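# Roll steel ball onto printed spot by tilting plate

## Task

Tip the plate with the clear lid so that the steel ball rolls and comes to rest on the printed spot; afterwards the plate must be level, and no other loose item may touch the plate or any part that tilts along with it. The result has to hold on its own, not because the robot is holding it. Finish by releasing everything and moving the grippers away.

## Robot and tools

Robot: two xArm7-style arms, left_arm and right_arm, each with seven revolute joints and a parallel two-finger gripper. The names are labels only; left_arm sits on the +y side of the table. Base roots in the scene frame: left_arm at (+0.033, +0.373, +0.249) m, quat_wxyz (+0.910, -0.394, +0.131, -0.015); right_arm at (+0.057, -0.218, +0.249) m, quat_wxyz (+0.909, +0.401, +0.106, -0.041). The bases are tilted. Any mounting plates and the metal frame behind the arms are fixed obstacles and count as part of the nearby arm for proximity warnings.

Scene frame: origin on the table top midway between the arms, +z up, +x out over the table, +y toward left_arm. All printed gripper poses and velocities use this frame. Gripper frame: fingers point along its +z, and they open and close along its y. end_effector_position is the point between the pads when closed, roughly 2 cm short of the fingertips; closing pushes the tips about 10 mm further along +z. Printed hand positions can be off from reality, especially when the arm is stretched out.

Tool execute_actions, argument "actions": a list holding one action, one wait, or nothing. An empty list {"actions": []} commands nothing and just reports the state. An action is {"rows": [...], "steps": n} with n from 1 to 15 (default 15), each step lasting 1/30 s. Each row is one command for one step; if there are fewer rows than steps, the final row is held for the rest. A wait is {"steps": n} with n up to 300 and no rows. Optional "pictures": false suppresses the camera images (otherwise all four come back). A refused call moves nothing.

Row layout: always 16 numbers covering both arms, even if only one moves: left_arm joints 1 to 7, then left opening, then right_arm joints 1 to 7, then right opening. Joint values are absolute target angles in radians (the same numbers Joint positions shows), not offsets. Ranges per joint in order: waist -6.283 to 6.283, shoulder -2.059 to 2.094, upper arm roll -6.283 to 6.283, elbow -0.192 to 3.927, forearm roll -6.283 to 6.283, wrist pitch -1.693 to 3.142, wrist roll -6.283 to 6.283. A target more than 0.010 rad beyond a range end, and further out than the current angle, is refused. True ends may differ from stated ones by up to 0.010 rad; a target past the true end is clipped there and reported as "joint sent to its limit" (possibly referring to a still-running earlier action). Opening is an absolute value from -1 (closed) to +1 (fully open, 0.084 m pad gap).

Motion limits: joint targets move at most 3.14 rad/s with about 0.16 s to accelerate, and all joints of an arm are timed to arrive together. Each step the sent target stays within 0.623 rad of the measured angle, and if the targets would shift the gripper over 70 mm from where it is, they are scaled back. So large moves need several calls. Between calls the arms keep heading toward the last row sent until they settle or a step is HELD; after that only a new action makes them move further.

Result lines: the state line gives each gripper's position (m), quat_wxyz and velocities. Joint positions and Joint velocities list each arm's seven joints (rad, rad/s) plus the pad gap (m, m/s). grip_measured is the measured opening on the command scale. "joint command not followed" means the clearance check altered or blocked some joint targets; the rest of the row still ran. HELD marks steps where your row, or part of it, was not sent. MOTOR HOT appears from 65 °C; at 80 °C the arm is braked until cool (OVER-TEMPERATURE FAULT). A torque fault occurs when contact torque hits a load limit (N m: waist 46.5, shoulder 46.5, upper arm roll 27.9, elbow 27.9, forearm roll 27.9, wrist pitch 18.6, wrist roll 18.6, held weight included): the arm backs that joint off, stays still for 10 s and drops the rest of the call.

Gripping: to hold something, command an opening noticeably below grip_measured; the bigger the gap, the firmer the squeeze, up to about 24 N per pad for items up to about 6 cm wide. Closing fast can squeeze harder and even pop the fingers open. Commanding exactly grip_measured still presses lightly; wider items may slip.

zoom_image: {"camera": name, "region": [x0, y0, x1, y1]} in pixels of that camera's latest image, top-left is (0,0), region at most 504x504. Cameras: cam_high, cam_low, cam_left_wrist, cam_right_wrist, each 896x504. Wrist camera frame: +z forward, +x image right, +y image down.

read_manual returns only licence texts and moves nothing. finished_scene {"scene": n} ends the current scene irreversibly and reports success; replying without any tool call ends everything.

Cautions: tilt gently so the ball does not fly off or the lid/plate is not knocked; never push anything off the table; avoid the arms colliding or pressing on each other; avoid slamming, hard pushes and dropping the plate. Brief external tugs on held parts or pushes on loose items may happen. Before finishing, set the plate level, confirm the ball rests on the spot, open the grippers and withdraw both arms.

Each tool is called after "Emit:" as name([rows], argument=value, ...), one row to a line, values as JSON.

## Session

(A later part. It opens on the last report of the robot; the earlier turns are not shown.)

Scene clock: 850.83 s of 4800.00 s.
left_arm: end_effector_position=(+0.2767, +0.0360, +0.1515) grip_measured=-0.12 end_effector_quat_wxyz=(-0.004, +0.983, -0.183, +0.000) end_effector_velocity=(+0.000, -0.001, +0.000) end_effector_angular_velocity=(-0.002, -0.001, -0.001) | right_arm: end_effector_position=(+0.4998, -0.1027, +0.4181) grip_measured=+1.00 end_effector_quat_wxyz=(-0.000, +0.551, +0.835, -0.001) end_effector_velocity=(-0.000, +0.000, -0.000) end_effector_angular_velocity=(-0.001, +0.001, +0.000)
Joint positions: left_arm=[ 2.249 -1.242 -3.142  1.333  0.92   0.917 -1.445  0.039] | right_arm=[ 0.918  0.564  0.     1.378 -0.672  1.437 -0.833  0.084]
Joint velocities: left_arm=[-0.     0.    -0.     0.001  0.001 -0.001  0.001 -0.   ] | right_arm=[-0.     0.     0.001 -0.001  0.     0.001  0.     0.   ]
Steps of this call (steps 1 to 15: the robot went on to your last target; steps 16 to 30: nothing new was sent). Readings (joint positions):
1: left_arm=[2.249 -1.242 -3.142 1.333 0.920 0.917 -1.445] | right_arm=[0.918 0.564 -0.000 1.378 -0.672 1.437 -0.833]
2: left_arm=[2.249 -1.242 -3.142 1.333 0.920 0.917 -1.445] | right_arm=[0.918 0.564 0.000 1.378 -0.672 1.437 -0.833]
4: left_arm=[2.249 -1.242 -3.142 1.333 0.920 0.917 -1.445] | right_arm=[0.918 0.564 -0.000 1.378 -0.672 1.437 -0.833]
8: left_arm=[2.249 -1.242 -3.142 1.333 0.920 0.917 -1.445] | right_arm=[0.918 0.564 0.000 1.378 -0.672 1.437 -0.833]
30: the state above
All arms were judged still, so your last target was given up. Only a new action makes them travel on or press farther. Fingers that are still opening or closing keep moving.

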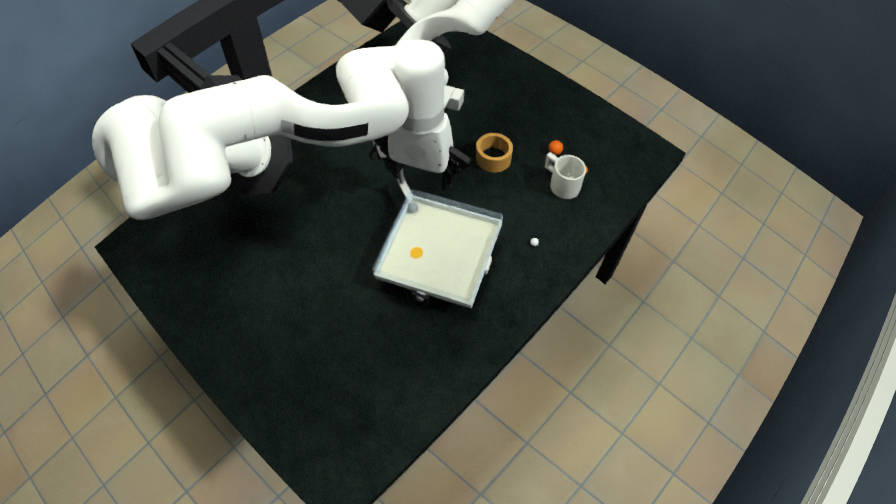

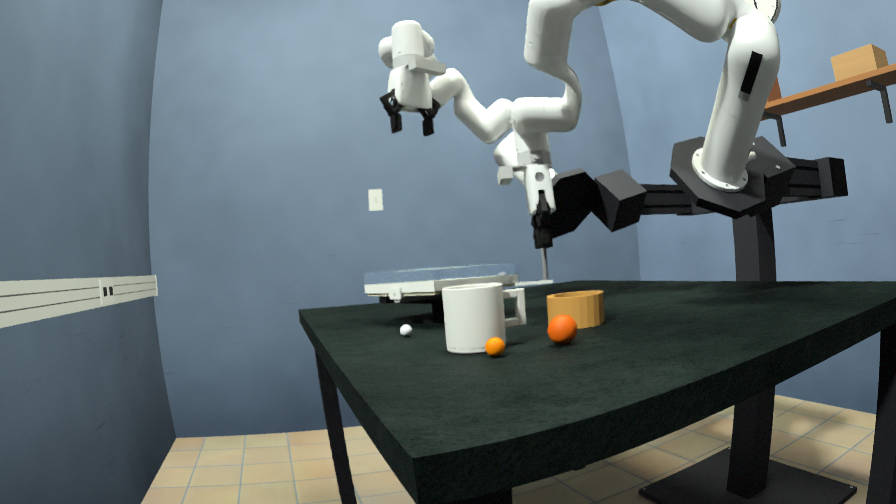

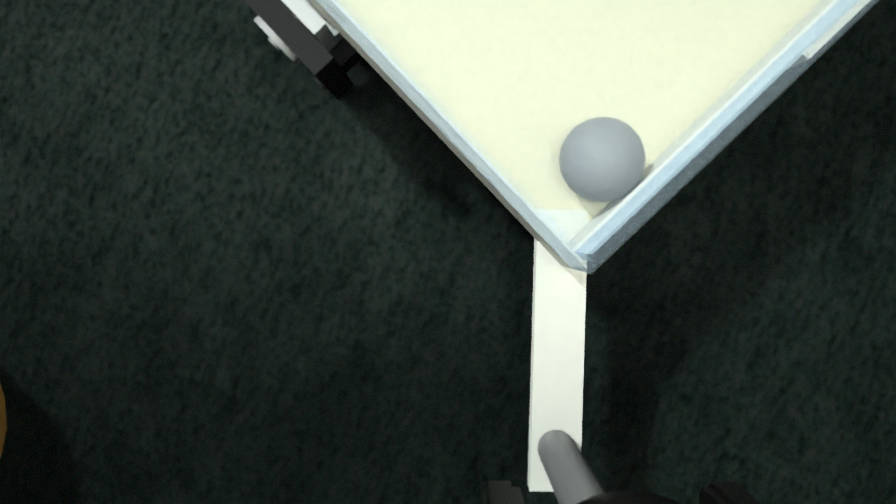

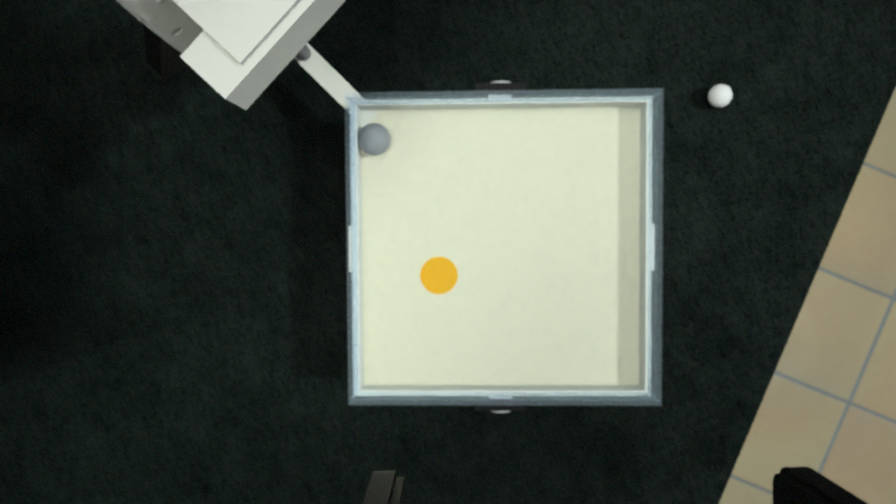

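Emit:
execute_actions(actions=[])

Scene clock: 856.80 s of 4800.00 s.
left_arm: end_effector_position=(+0.2768, +0.0359, +0.1516) grip_measured=-0.12 end_effector_quat_wxyz=(-0.004, +0.983, -0.183, +0.000) end_effector_velocity=(-0.000, -0.001, +0.001) end_effector_angular_velocity=(-0.002, -0.000, -0.002) | right_arm: end_effector_position=(+0.4998, -0.1027, +0.4181) grip_measured=+1.00 end_effector_quat_wxyz=(-0.000, +0.551, +0.835, -0.001) end_effector_velocity=(+0.000, -0.000, -0.000) end_effector_angular_velocity=(-0.000, -0.000, -0.001)
Joint positions: left_arm=[ 2.249 -1.241 -3.142  1.334  0.92   0.917 -1.445  0.039] | right_arm=[ 0.918  0.564  0.     1.378 -0.672  1.437 -0.833  0.084]
Joint velocities: left_arm=[-0.    -0.    -0.001  0.001  0.001 -0.     0.001  0.   ] | right_arm=[ 0.     0.    -0.001  0.    -0.    -0.     0.    -0.   ]
Steps of this call (steps 1 to 179: nothing new was sent). Readings (joint positions):
1: left_arm=[2.249 -1.242 -3.142 1.333 0.920 0.917 -1.445] | right_arm=[0.918 0.564 0.000 1.378 -0.672 1.437 -0.833]
2: left_arm=[2.249 -1.242 -3.142 1.333 0.920 0.917 -1.445] | right_arm=[0.918 0.564 0.000 1.378 -0.672 1.437 -0.833]
4: left_arm=[2.249 -1.242 -3.142 1.333 0.920 0.917 -1.445] | right_arm=[0.918 0.564 0.000 1.378 -0.672 1.437 -0.833]
8: left_arm=[2.249 -1.242 -3.142 1.334 0.920 0.917 -1.445] | right_arm=[0.918 0.564 0.000 1.378 -0.672 1.437 -0.833]
179: the state above

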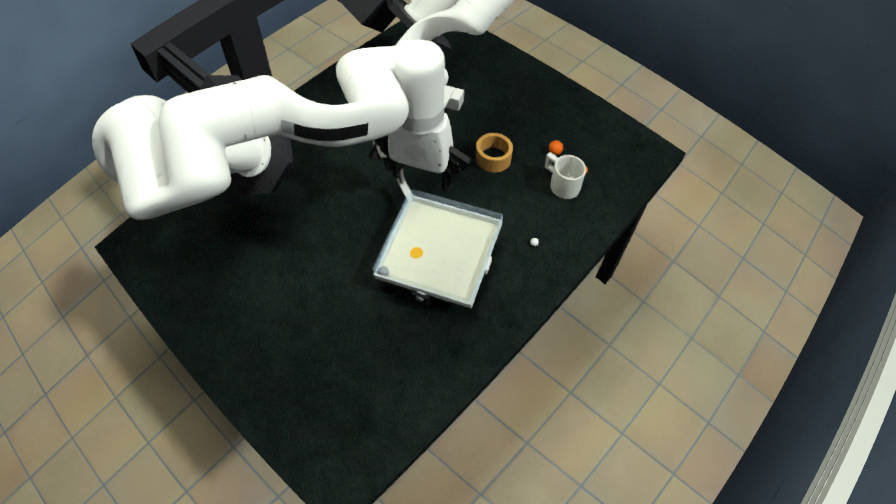

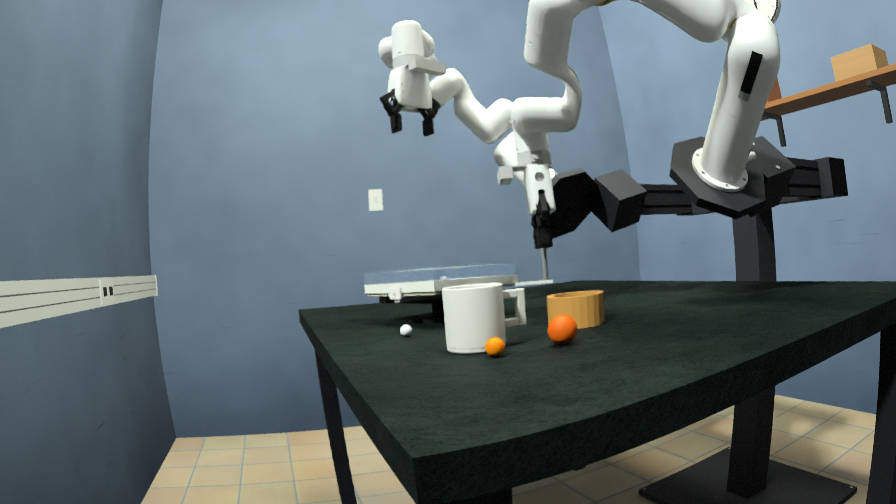

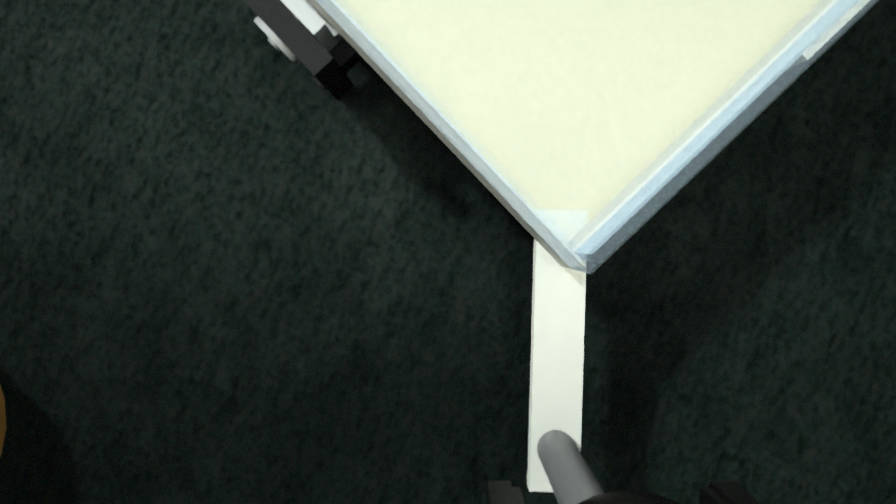

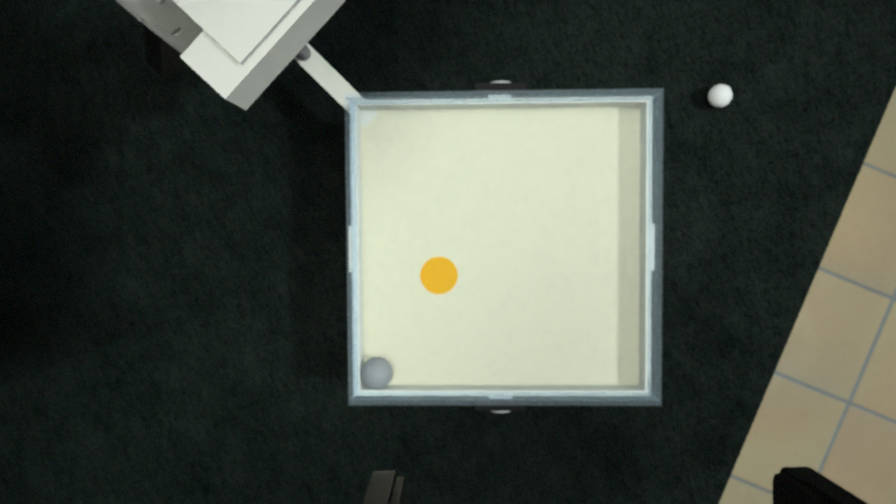

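Emit:
execute_actions([
  {"rows": [[2.2532,-1.2294,-3.1416,1.3216,0.9247,0.9093,-1.4440,-0.5, 0.918,0.564,0,1.378,-0.672,1.437,-0.833,1]], "steps": 15},
])

Emit:
execute_actions([
  {"steps": 15},
])

Emit:
execute_actions([
  {"rows": [[2.2499,-1.2329,-3.1416,1.3283,0.9196,0.9117,-1.4410,-0.5, 0.918,0.564,0,1.378,-0.672,1.437,-0.833,1]], "steps": 15},
])

Emit:
execute_actions([
  {"steps": 15},
])

Emit:
execute_actions([
  {"steps": 30},
])

Scene clock: 901.43 s of 4800.00 s.
left_arm: end_effector_position=(+0.2777, +0.0369, +0.1531) grip_measured=-0.12 end_effector_quat_wxyz=(+0.001, +0.983, -0.183, -0.000) end_effector_velocity=(+0.001, +0.001, +0.000) end_effector_angular_velocity=(+0.000, -0.001, -0.001) | right_arm: end_effector_position=(+0.4998, -0.1027, +0.4181) grip_measured=+1.00 end_effector_quat_wxyz=(-0.000, +0.551, +0.835, -0.001) end_effector_velocity=(-0.000, +0.000, -0.000) end_effector_angular_velocity=(+0.001, +0.001, -0.001)
Joint positions: left_arm=[ 2.253 -1.231 -3.142  1.323  0.925  0.908 -1.444  0.039] | right_arm=[ 0.918  0.564 -0.     1.378 -0.672  1.437 -0.833  0.084]
Joint velocities: left_arm=[ 0.     0.004  0.001 -0.003  0.002 -0.     0.001 -0.   ] | right_arm=[ 0.     0.    -0.    -0.     0.002 -0.001  0.001 -0.   ]
Steps of this call (steps 1 to 90: nothing new was sent; then 41.13 s passed at rest; steps 91 to 105: all 15 steps of this action). Readings (joint positions):
91: left_arm=[2.249 -1.241 -3.142 1.333 0.920 0.916 -1.444] | right_arm=[0.918 0.564 -0.000 1.378 -0.672 1.437 -0.833]
92: left_arm=[2.249 -1.240 -3.142 1.332 0.921 0.916 -1.444] | right_arm=[0.918 0.564 -0.000 1.378 -0.672 1.437 -0.833]
94: left_arm=[2.251 -1.237 -3.142 1.329 0.923 0.913 -1.444] | right_arm=[0.918 0.564 0.000 1.378 -0.672 1.437 -0.833]
98: left_arm=[2.253 -1.232 -3.143 1.325 0.925 0.909 -1.444] | right_arm=[0.918 0.564 0.000 1.378 -0.672 1.437 -0.833]
105: the state above

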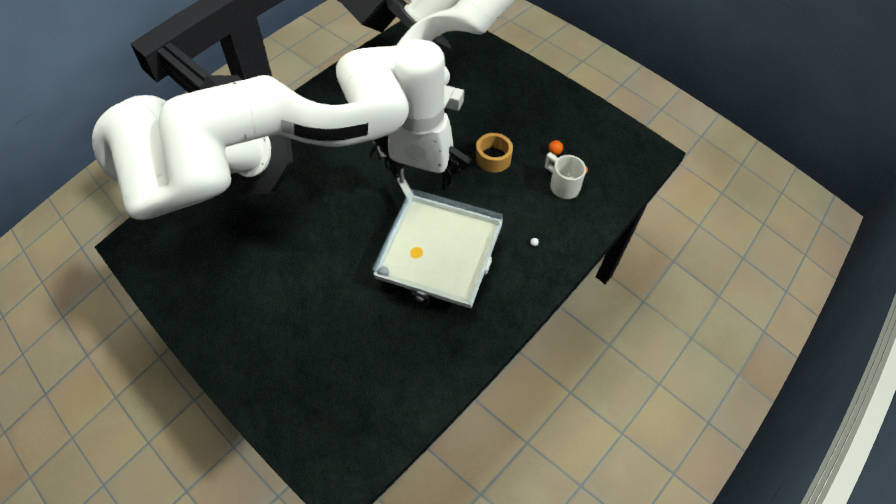

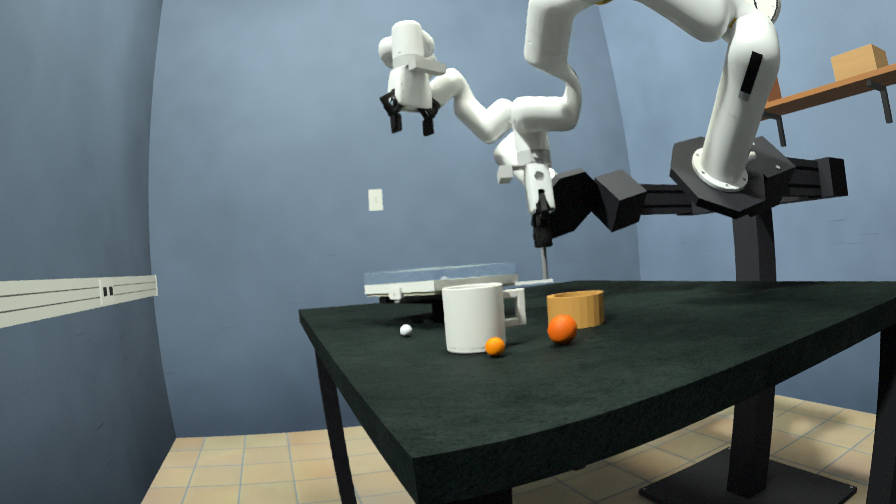

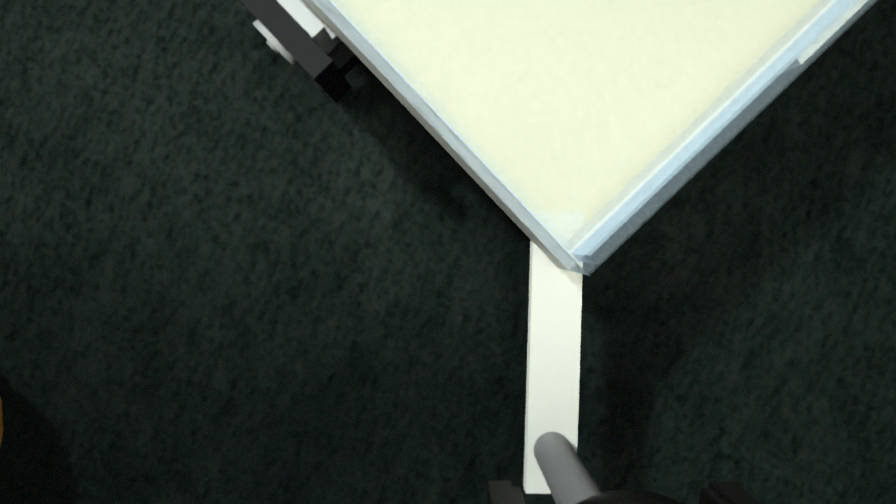

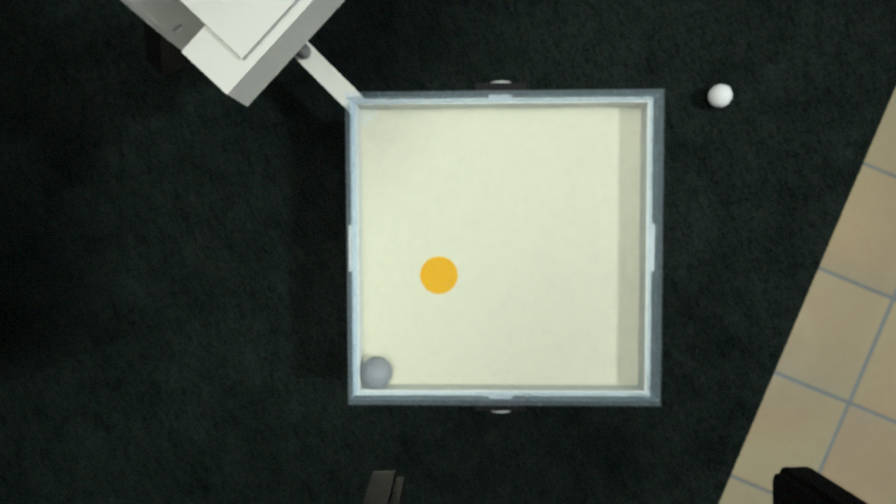

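Scene clock: 901.93 s of 4800.00 s.
left_arm: end_effector_position=(+0.2779, +0.0373, +0.1532) grip_measured=-0.12 end_effector_quat_wxyz=(+0.000, +0.983, -0.183, -0.000) end_effector_velocity=(+0.001, +0.001, +0.000) end_effector_angular_velocity=(+0.003, -0.001, +0.001) | right_arm: end_effector_position=(+0.4998, -0.1027, +0.4181) grip_measured=+1.00 end_effector_quat_wxyz=(-0.000, +0.551, +0.835, -0.001) end_effector_velocity=(-0.000, -0.000, -0.000) end_effector_angular_velocity=(-0.001, +0.001, -0.001)
Joint positions: left_arm=[ 2.253 -1.23  -3.142  1.322  0.925  0.909 -1.444  0.039] | right_arm=[ 0.918  0.564 -0.     1.378 -0.672  1.437 -0.833  0.084]
Joint velocities: left_arm=[-0.     0.002  0.001 -0.001 -0.     0.003  0.     0.   ] | right_arm=[ 0.    -0.    -0.    -0.001  0.     0.     0.001 -0.   ]
Steps of this call (steps 1 to 15: the robot went on to your last target). Readings (joint positions):
1: left_arm=[2.253 -1.231 -3.142 1.322 0.925 0.908 -1.444] | right_arm=[0.918 0.564 -0.000 1.378 -0.672 1.437 -0.833]
2: left_arm=[2.253 -1.230 -3.142 1.322 0.925 0.908 -1.444] | right_arm=[0.918 0.564 0.000 1.378 -0.672 1.437 -0.833]
4: left_arm=[2.253 -1.230 -3.142 1.322 0.925 0.908 -1.444] | right_arm=[0.918 0.564 0.000 1.378 -0.672 1.437 -0.833]
8: left_arm=[2.253 -1.230 -3.142 1.322 0.925 0.908 -1.444] | right_arm=[0.918 0.564 0.000 1.378 -0.672 1.437 -0.833]
15: the state above
All arms were judged still, so your last target was given up. Only a new action makes them travel on or press farther. Fingers that are still opening or closing keep moving.

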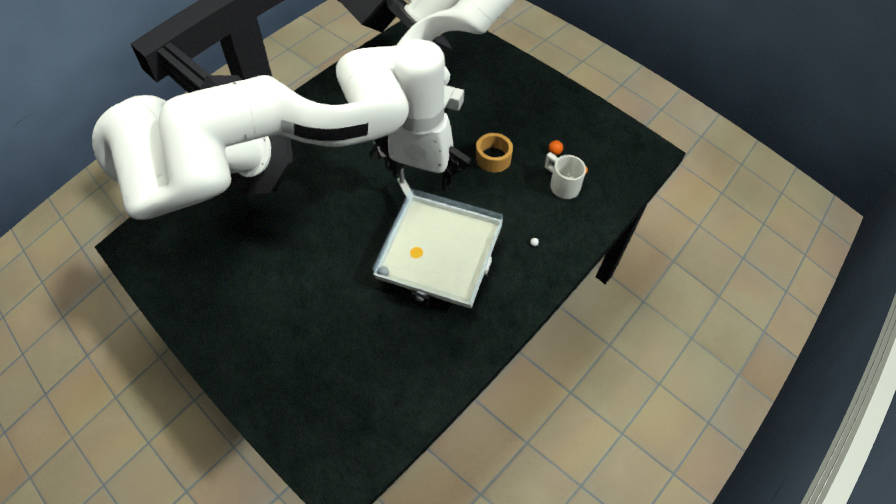

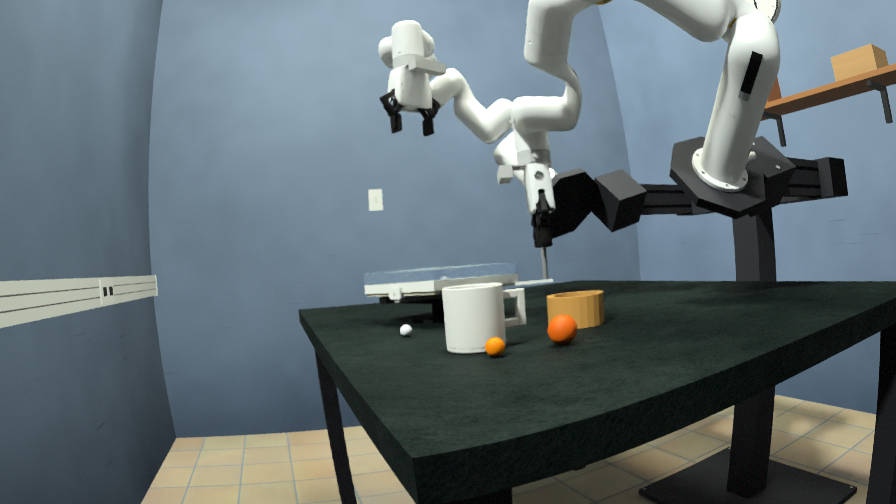

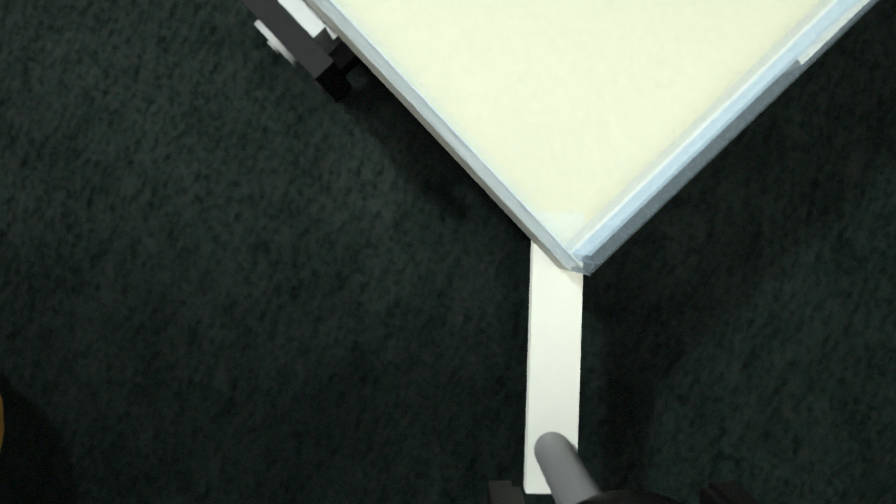

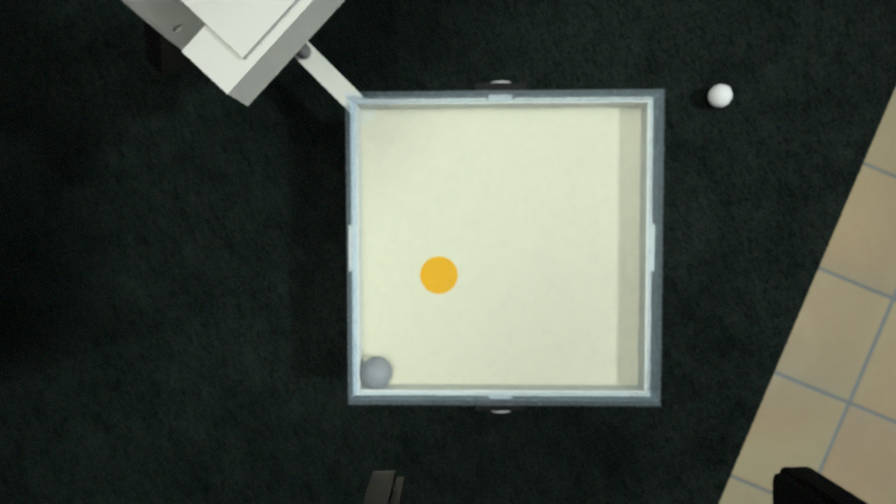

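Scene clock: 902.43 s of 4800.00 s.
left_arm: end_effector_position=(+0.2780, +0.0367, +0.1534) grip_measured=-0.12 end_effector_quat_wxyz=(-0.001, +0.983, -0.183, -0.000) end_effector_velocity=(-0.001, -0.001, +0.000) end_effector_angular_velocity=(-0.003, -0.000, -0.003) | right_arm: end_effector_position=(+0.4998, -0.1027, +0.4181) grip_measured=+1.00 end_effector_quat_wxyz=(-0.000, +0.551, +0.835, -0.001) end_effector_velocity=(+0.000, -0.000, -0.000) end_effector_angular_velocity=(+0.000, +0.001, -0.001)
Joint positions: left_arm=[ 2.25  -1.233 -3.141  1.327  0.919  0.912 -1.441  0.039] | right_arm=[ 0.918  0.564  0.     1.378 -0.672  1.437 -0.833  0.084]
Joint velocities: left_arm=[-0.001 -0.001 -0.001  0.001  0.001 -0.002  0.001 -0.   ] | right_arm=[-0.     0.    -0.001  0.     0.001 -0.    -0.     0.   ]
Steps of this call (steps 1 to 15: all 15 steps of this action). Readings (joint positions):
1: left_arm=[2.253 -1.230 -3.142 1.322 0.925 0.909 -1.444] | right_arm=[0.918 0.564 -0.000 1.378 -0.672 1.437 -0.833]
2: left_arm=[2.253 -1.230 -3.142 1.323 0.924 0.909 -1.444] | right_arm=[0.918 0.564 0.000 1.378 -0.672 1.437 -0.833]
4: left_arm=[2.252 -1.231 -3.142 1.324 0.922 0.911 -1.443] | right_arm=[0.918 0.564 0.000 1.378 -0.672 1.437 -0.833]
8: left_arm=[2.250 -1.233 -3.141 1.326 0.920 0.912 -1.441] | right_arm=[0.918 0.564 -0.000 1.378 -0.672 1.437 -0.833]
15: the state above

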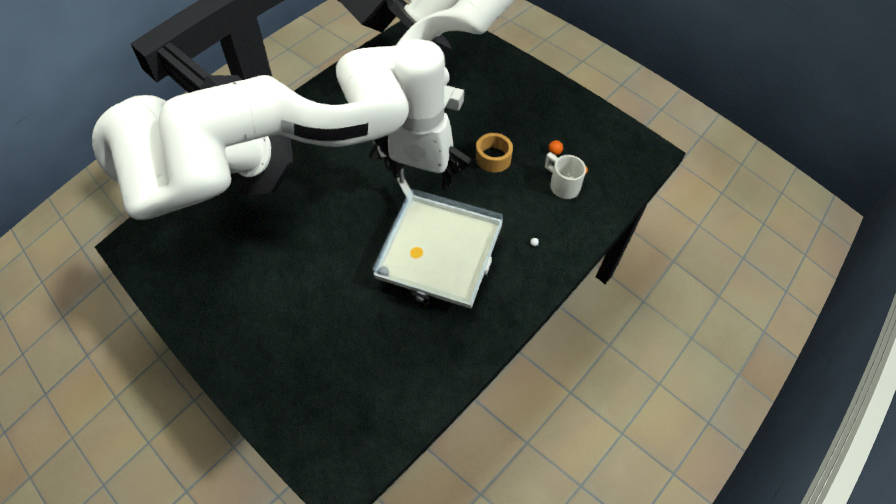

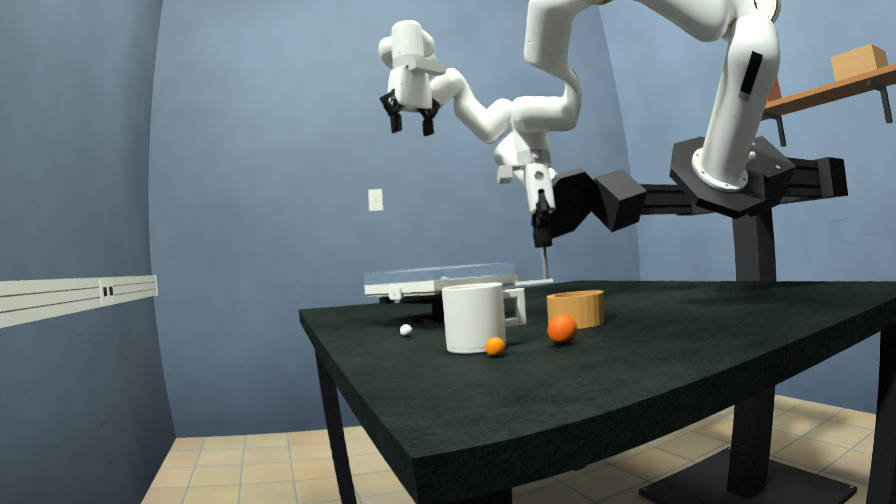

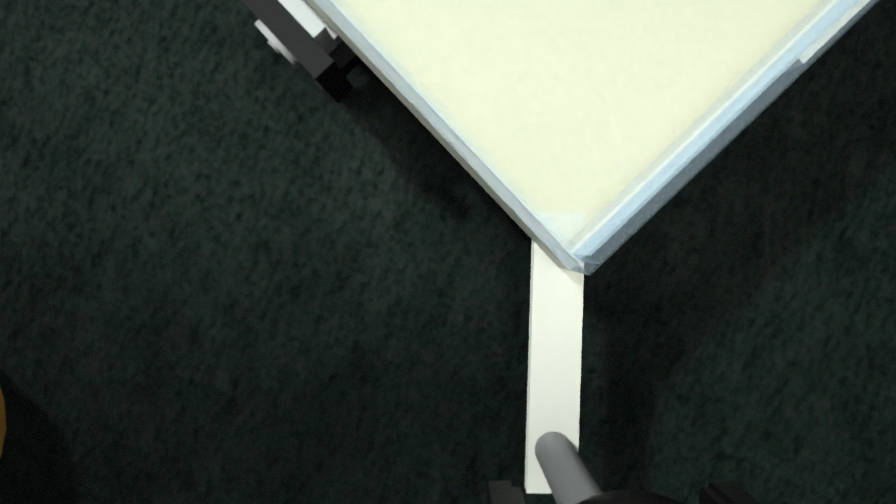

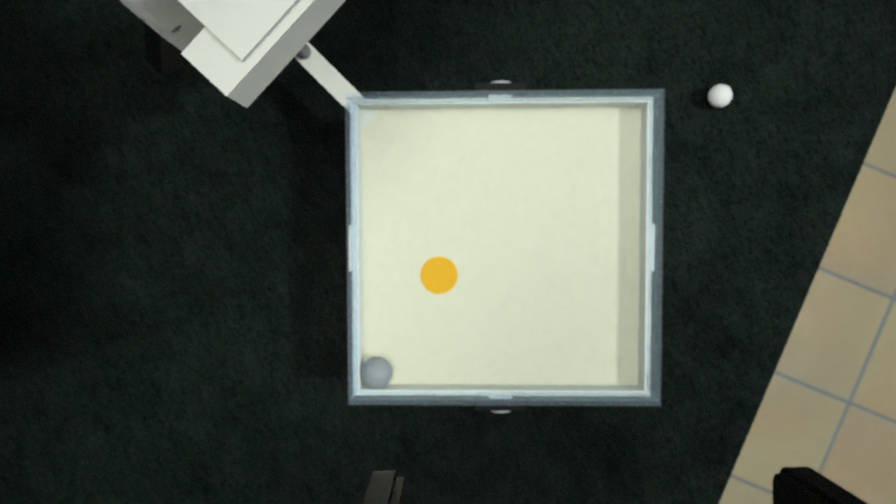

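Scene clock: 902.93 s of 4800.00 s.
left_arm: end_effector_position=(+0.2780, +0.0364, +0.1536) grip_measured=-0.12 end_effector_quat_wxyz=(-0.001, +0.983, -0.183, -0.000) end_effector_velocity=(-0.000, -0.001, +0.001) end_effector_angular_velocity=(-0.004, -0.000, -0.001) | right_arm: end_effector_position=(+0.4998, -0.1027, +0.4181) grip_measured=+1.00 end_effector_quat_wxyz=(-0.000, +0.551, +0.835, -0.001) end_effector_velocity=(-0.000, +0.000, +0.000) end_effector_angular_velocity=(+0.002, +0.002, +0.000)
Joint positions: left_arm=[ 2.25  -1.233 -3.141  1.328  0.919  0.912 -1.441  0.039] | right_arm=[ 0.918  0.564  0.     1.378 -0.672  1.437 -0.833  0.084]
Joint velocities: left_arm=[ 0.     0.    -0.001  0.001  0.001 -0.002 -0.    -0.   ] | right_arm=[-0.     0.     0.001  0.     0.002 -0.001 -0.001  0.   ]
Steps of this call (steps 1 to 15: the robot went on to your last target). Readings (joint positions):
1: left_arm=[2.250 -1.233 -3.141 1.327 0.919 0.912 -1.441] | right_arm=[0.918 0.564 0.000 1.378 -0.672 1.437 -0.833]
2: left_arm=[2.250 -1.233 -3.141 1.327 0.919 0.912 -1.441] | right_arm=[0.918 0.564 -0.000 1.378 -0.672 1.437 -0.833]
4: left_arm=[2.250 -1.233 -3.141 1.327 0.919 0.912 -1.441] | right_arm=[0.918 0.564 0.000 1.378 -0.672 1.437 -0.833]
8: left_arm=[2.250 -1.233 -3.141 1.328 0.919 0.912 -1.441] | right_arm=[0.918 0.564 0.000 1.378 -0.672 1.437 -0.833]
15: the state above
All arms were judged still, so your last target was given up. Only a new action makes them travel on or press farther. Fingers that are still opening or closing keep moving.

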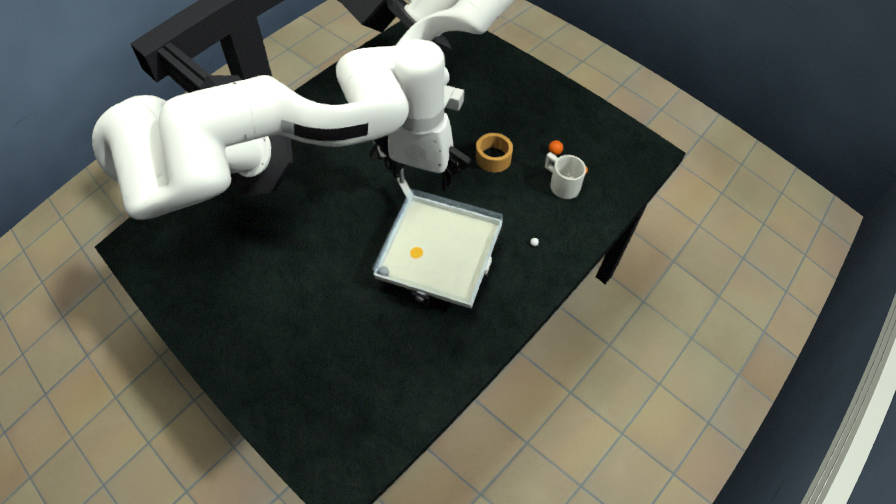

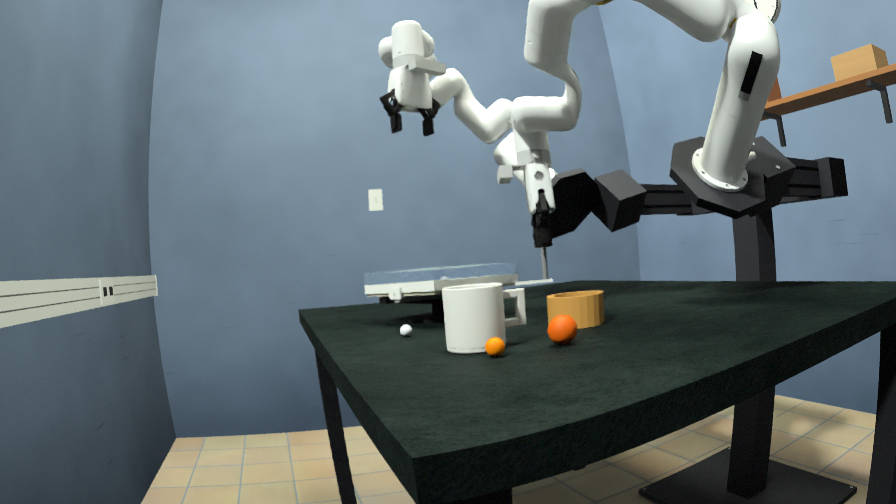

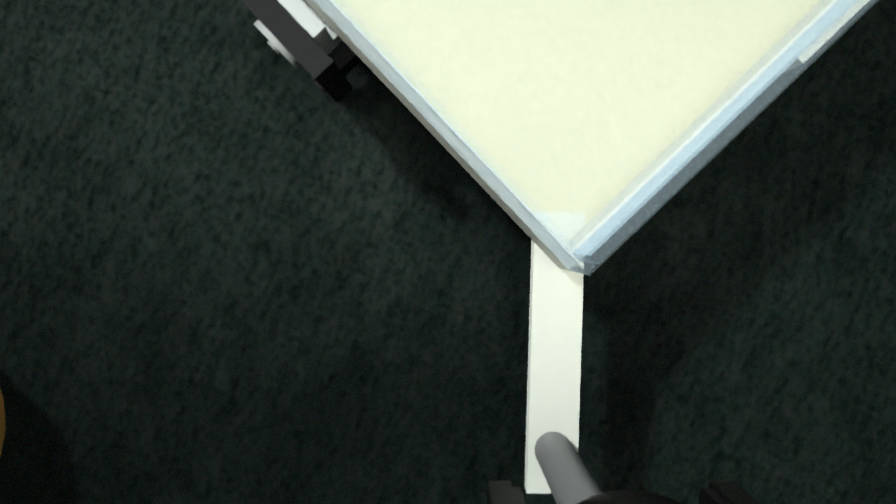

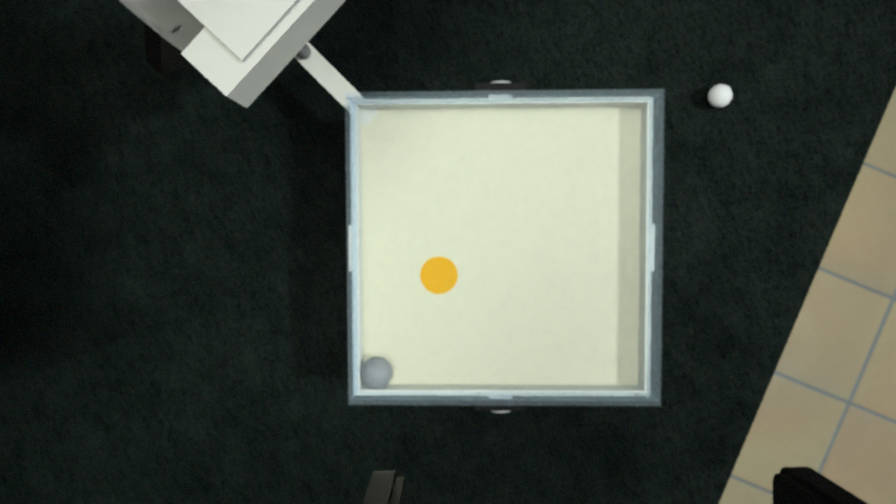

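Scene clock: 903.93 s of 4800.00 s.
left_arm: end_effector_position=(+0.2781, +0.0361, +0.1538) grip_measured=-0.12 end_effector_quat_wxyz=(-0.001, +0.983, -0.183, -0.000) end_effector_velocity=(+0.001, -0.000, +0.000) end_effector_angular_velocity=(-0.002, -0.001, -0.001) | right_arm: end_effector_position=(+0.4998, -0.1027, +0.4181) grip_measured=+1.00 end_effector_quat_wxyz=(-0.000, +0.551, +0.835, -0.001) end_effector_velocity=(-0.000, -0.000, -0.000) end_effector_angular_velocity=(-0.000, +0.002, -0.000)
Joint positions: left_arm=[ 2.25  -1.233 -3.142  1.328  0.92   0.912 -1.441  0.039] | right_arm=[ 0.918  0.564 -0.     1.378 -0.672  1.437 -0.833  0.084]
Joint velocities: left_arm=[-0.    -0.     0.001  0.     0.001 -0.002  0.001  0.   ] | right_arm=[-0.     0.     0.    -0.001  0.001  0.     0.    -0.   ]
Steps of this call (steps 1 to 30: nothing new was sent). Readings (joint positions):
1: left_arm=[2.250 -1.233 -3.141 1.328 0.919 0.912 -1.441] | right_arm=[0.918 0.564 0.000 1.378 -0.672 1.437 -0.833]
2: left_arm=[2.250 -1.233 -3.141 1.328 0.919 0.912 -1.441] | right_arm=[0.918 0.564 0.000 1.378 -0.672 1.437 -0.833]
4: left_arm=[2.250 -1.233 -3.141 1.328 0.919 0.912 -1.441] | right_arm=[0.918 0.564 -0.000 1.378 -0.672 1.437 -0.833]
8: left_arm=[2.250 -1.233 -3.141 1.328 0.920 0.912 -1.441] | right_arm=[0.918 0.564 0.000 1.378 -0.672 1.437 -0.833]
30: the state above

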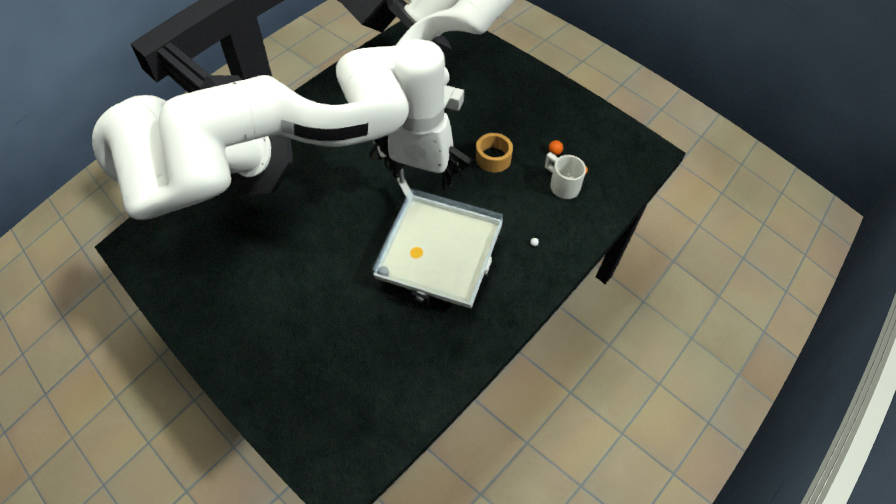

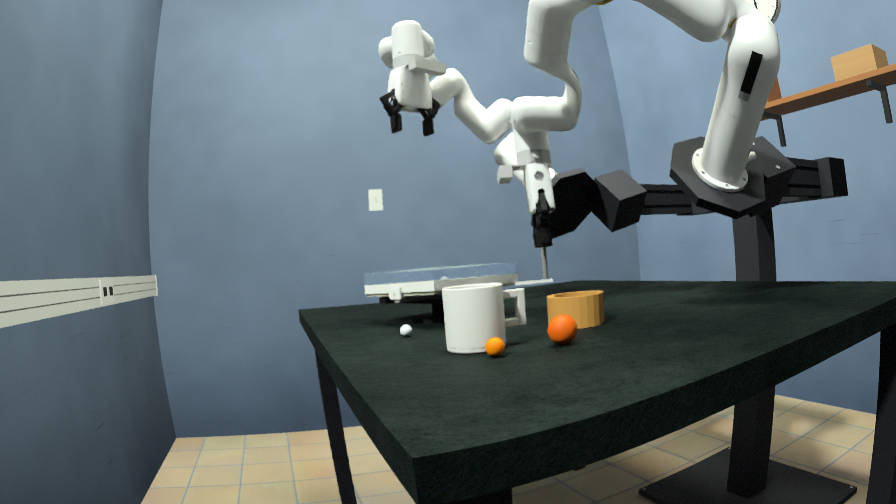

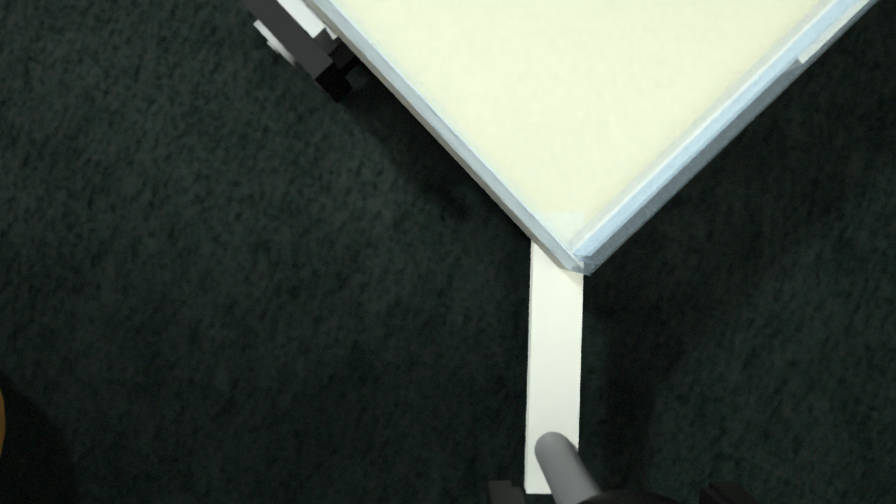

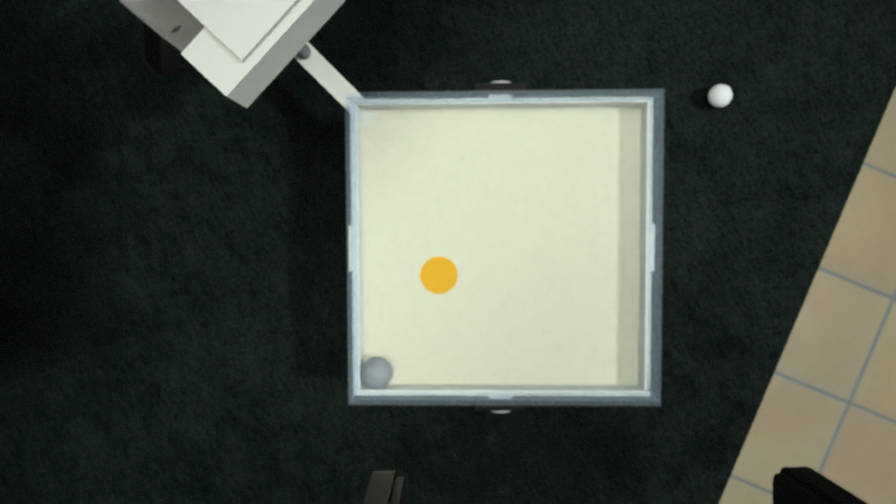

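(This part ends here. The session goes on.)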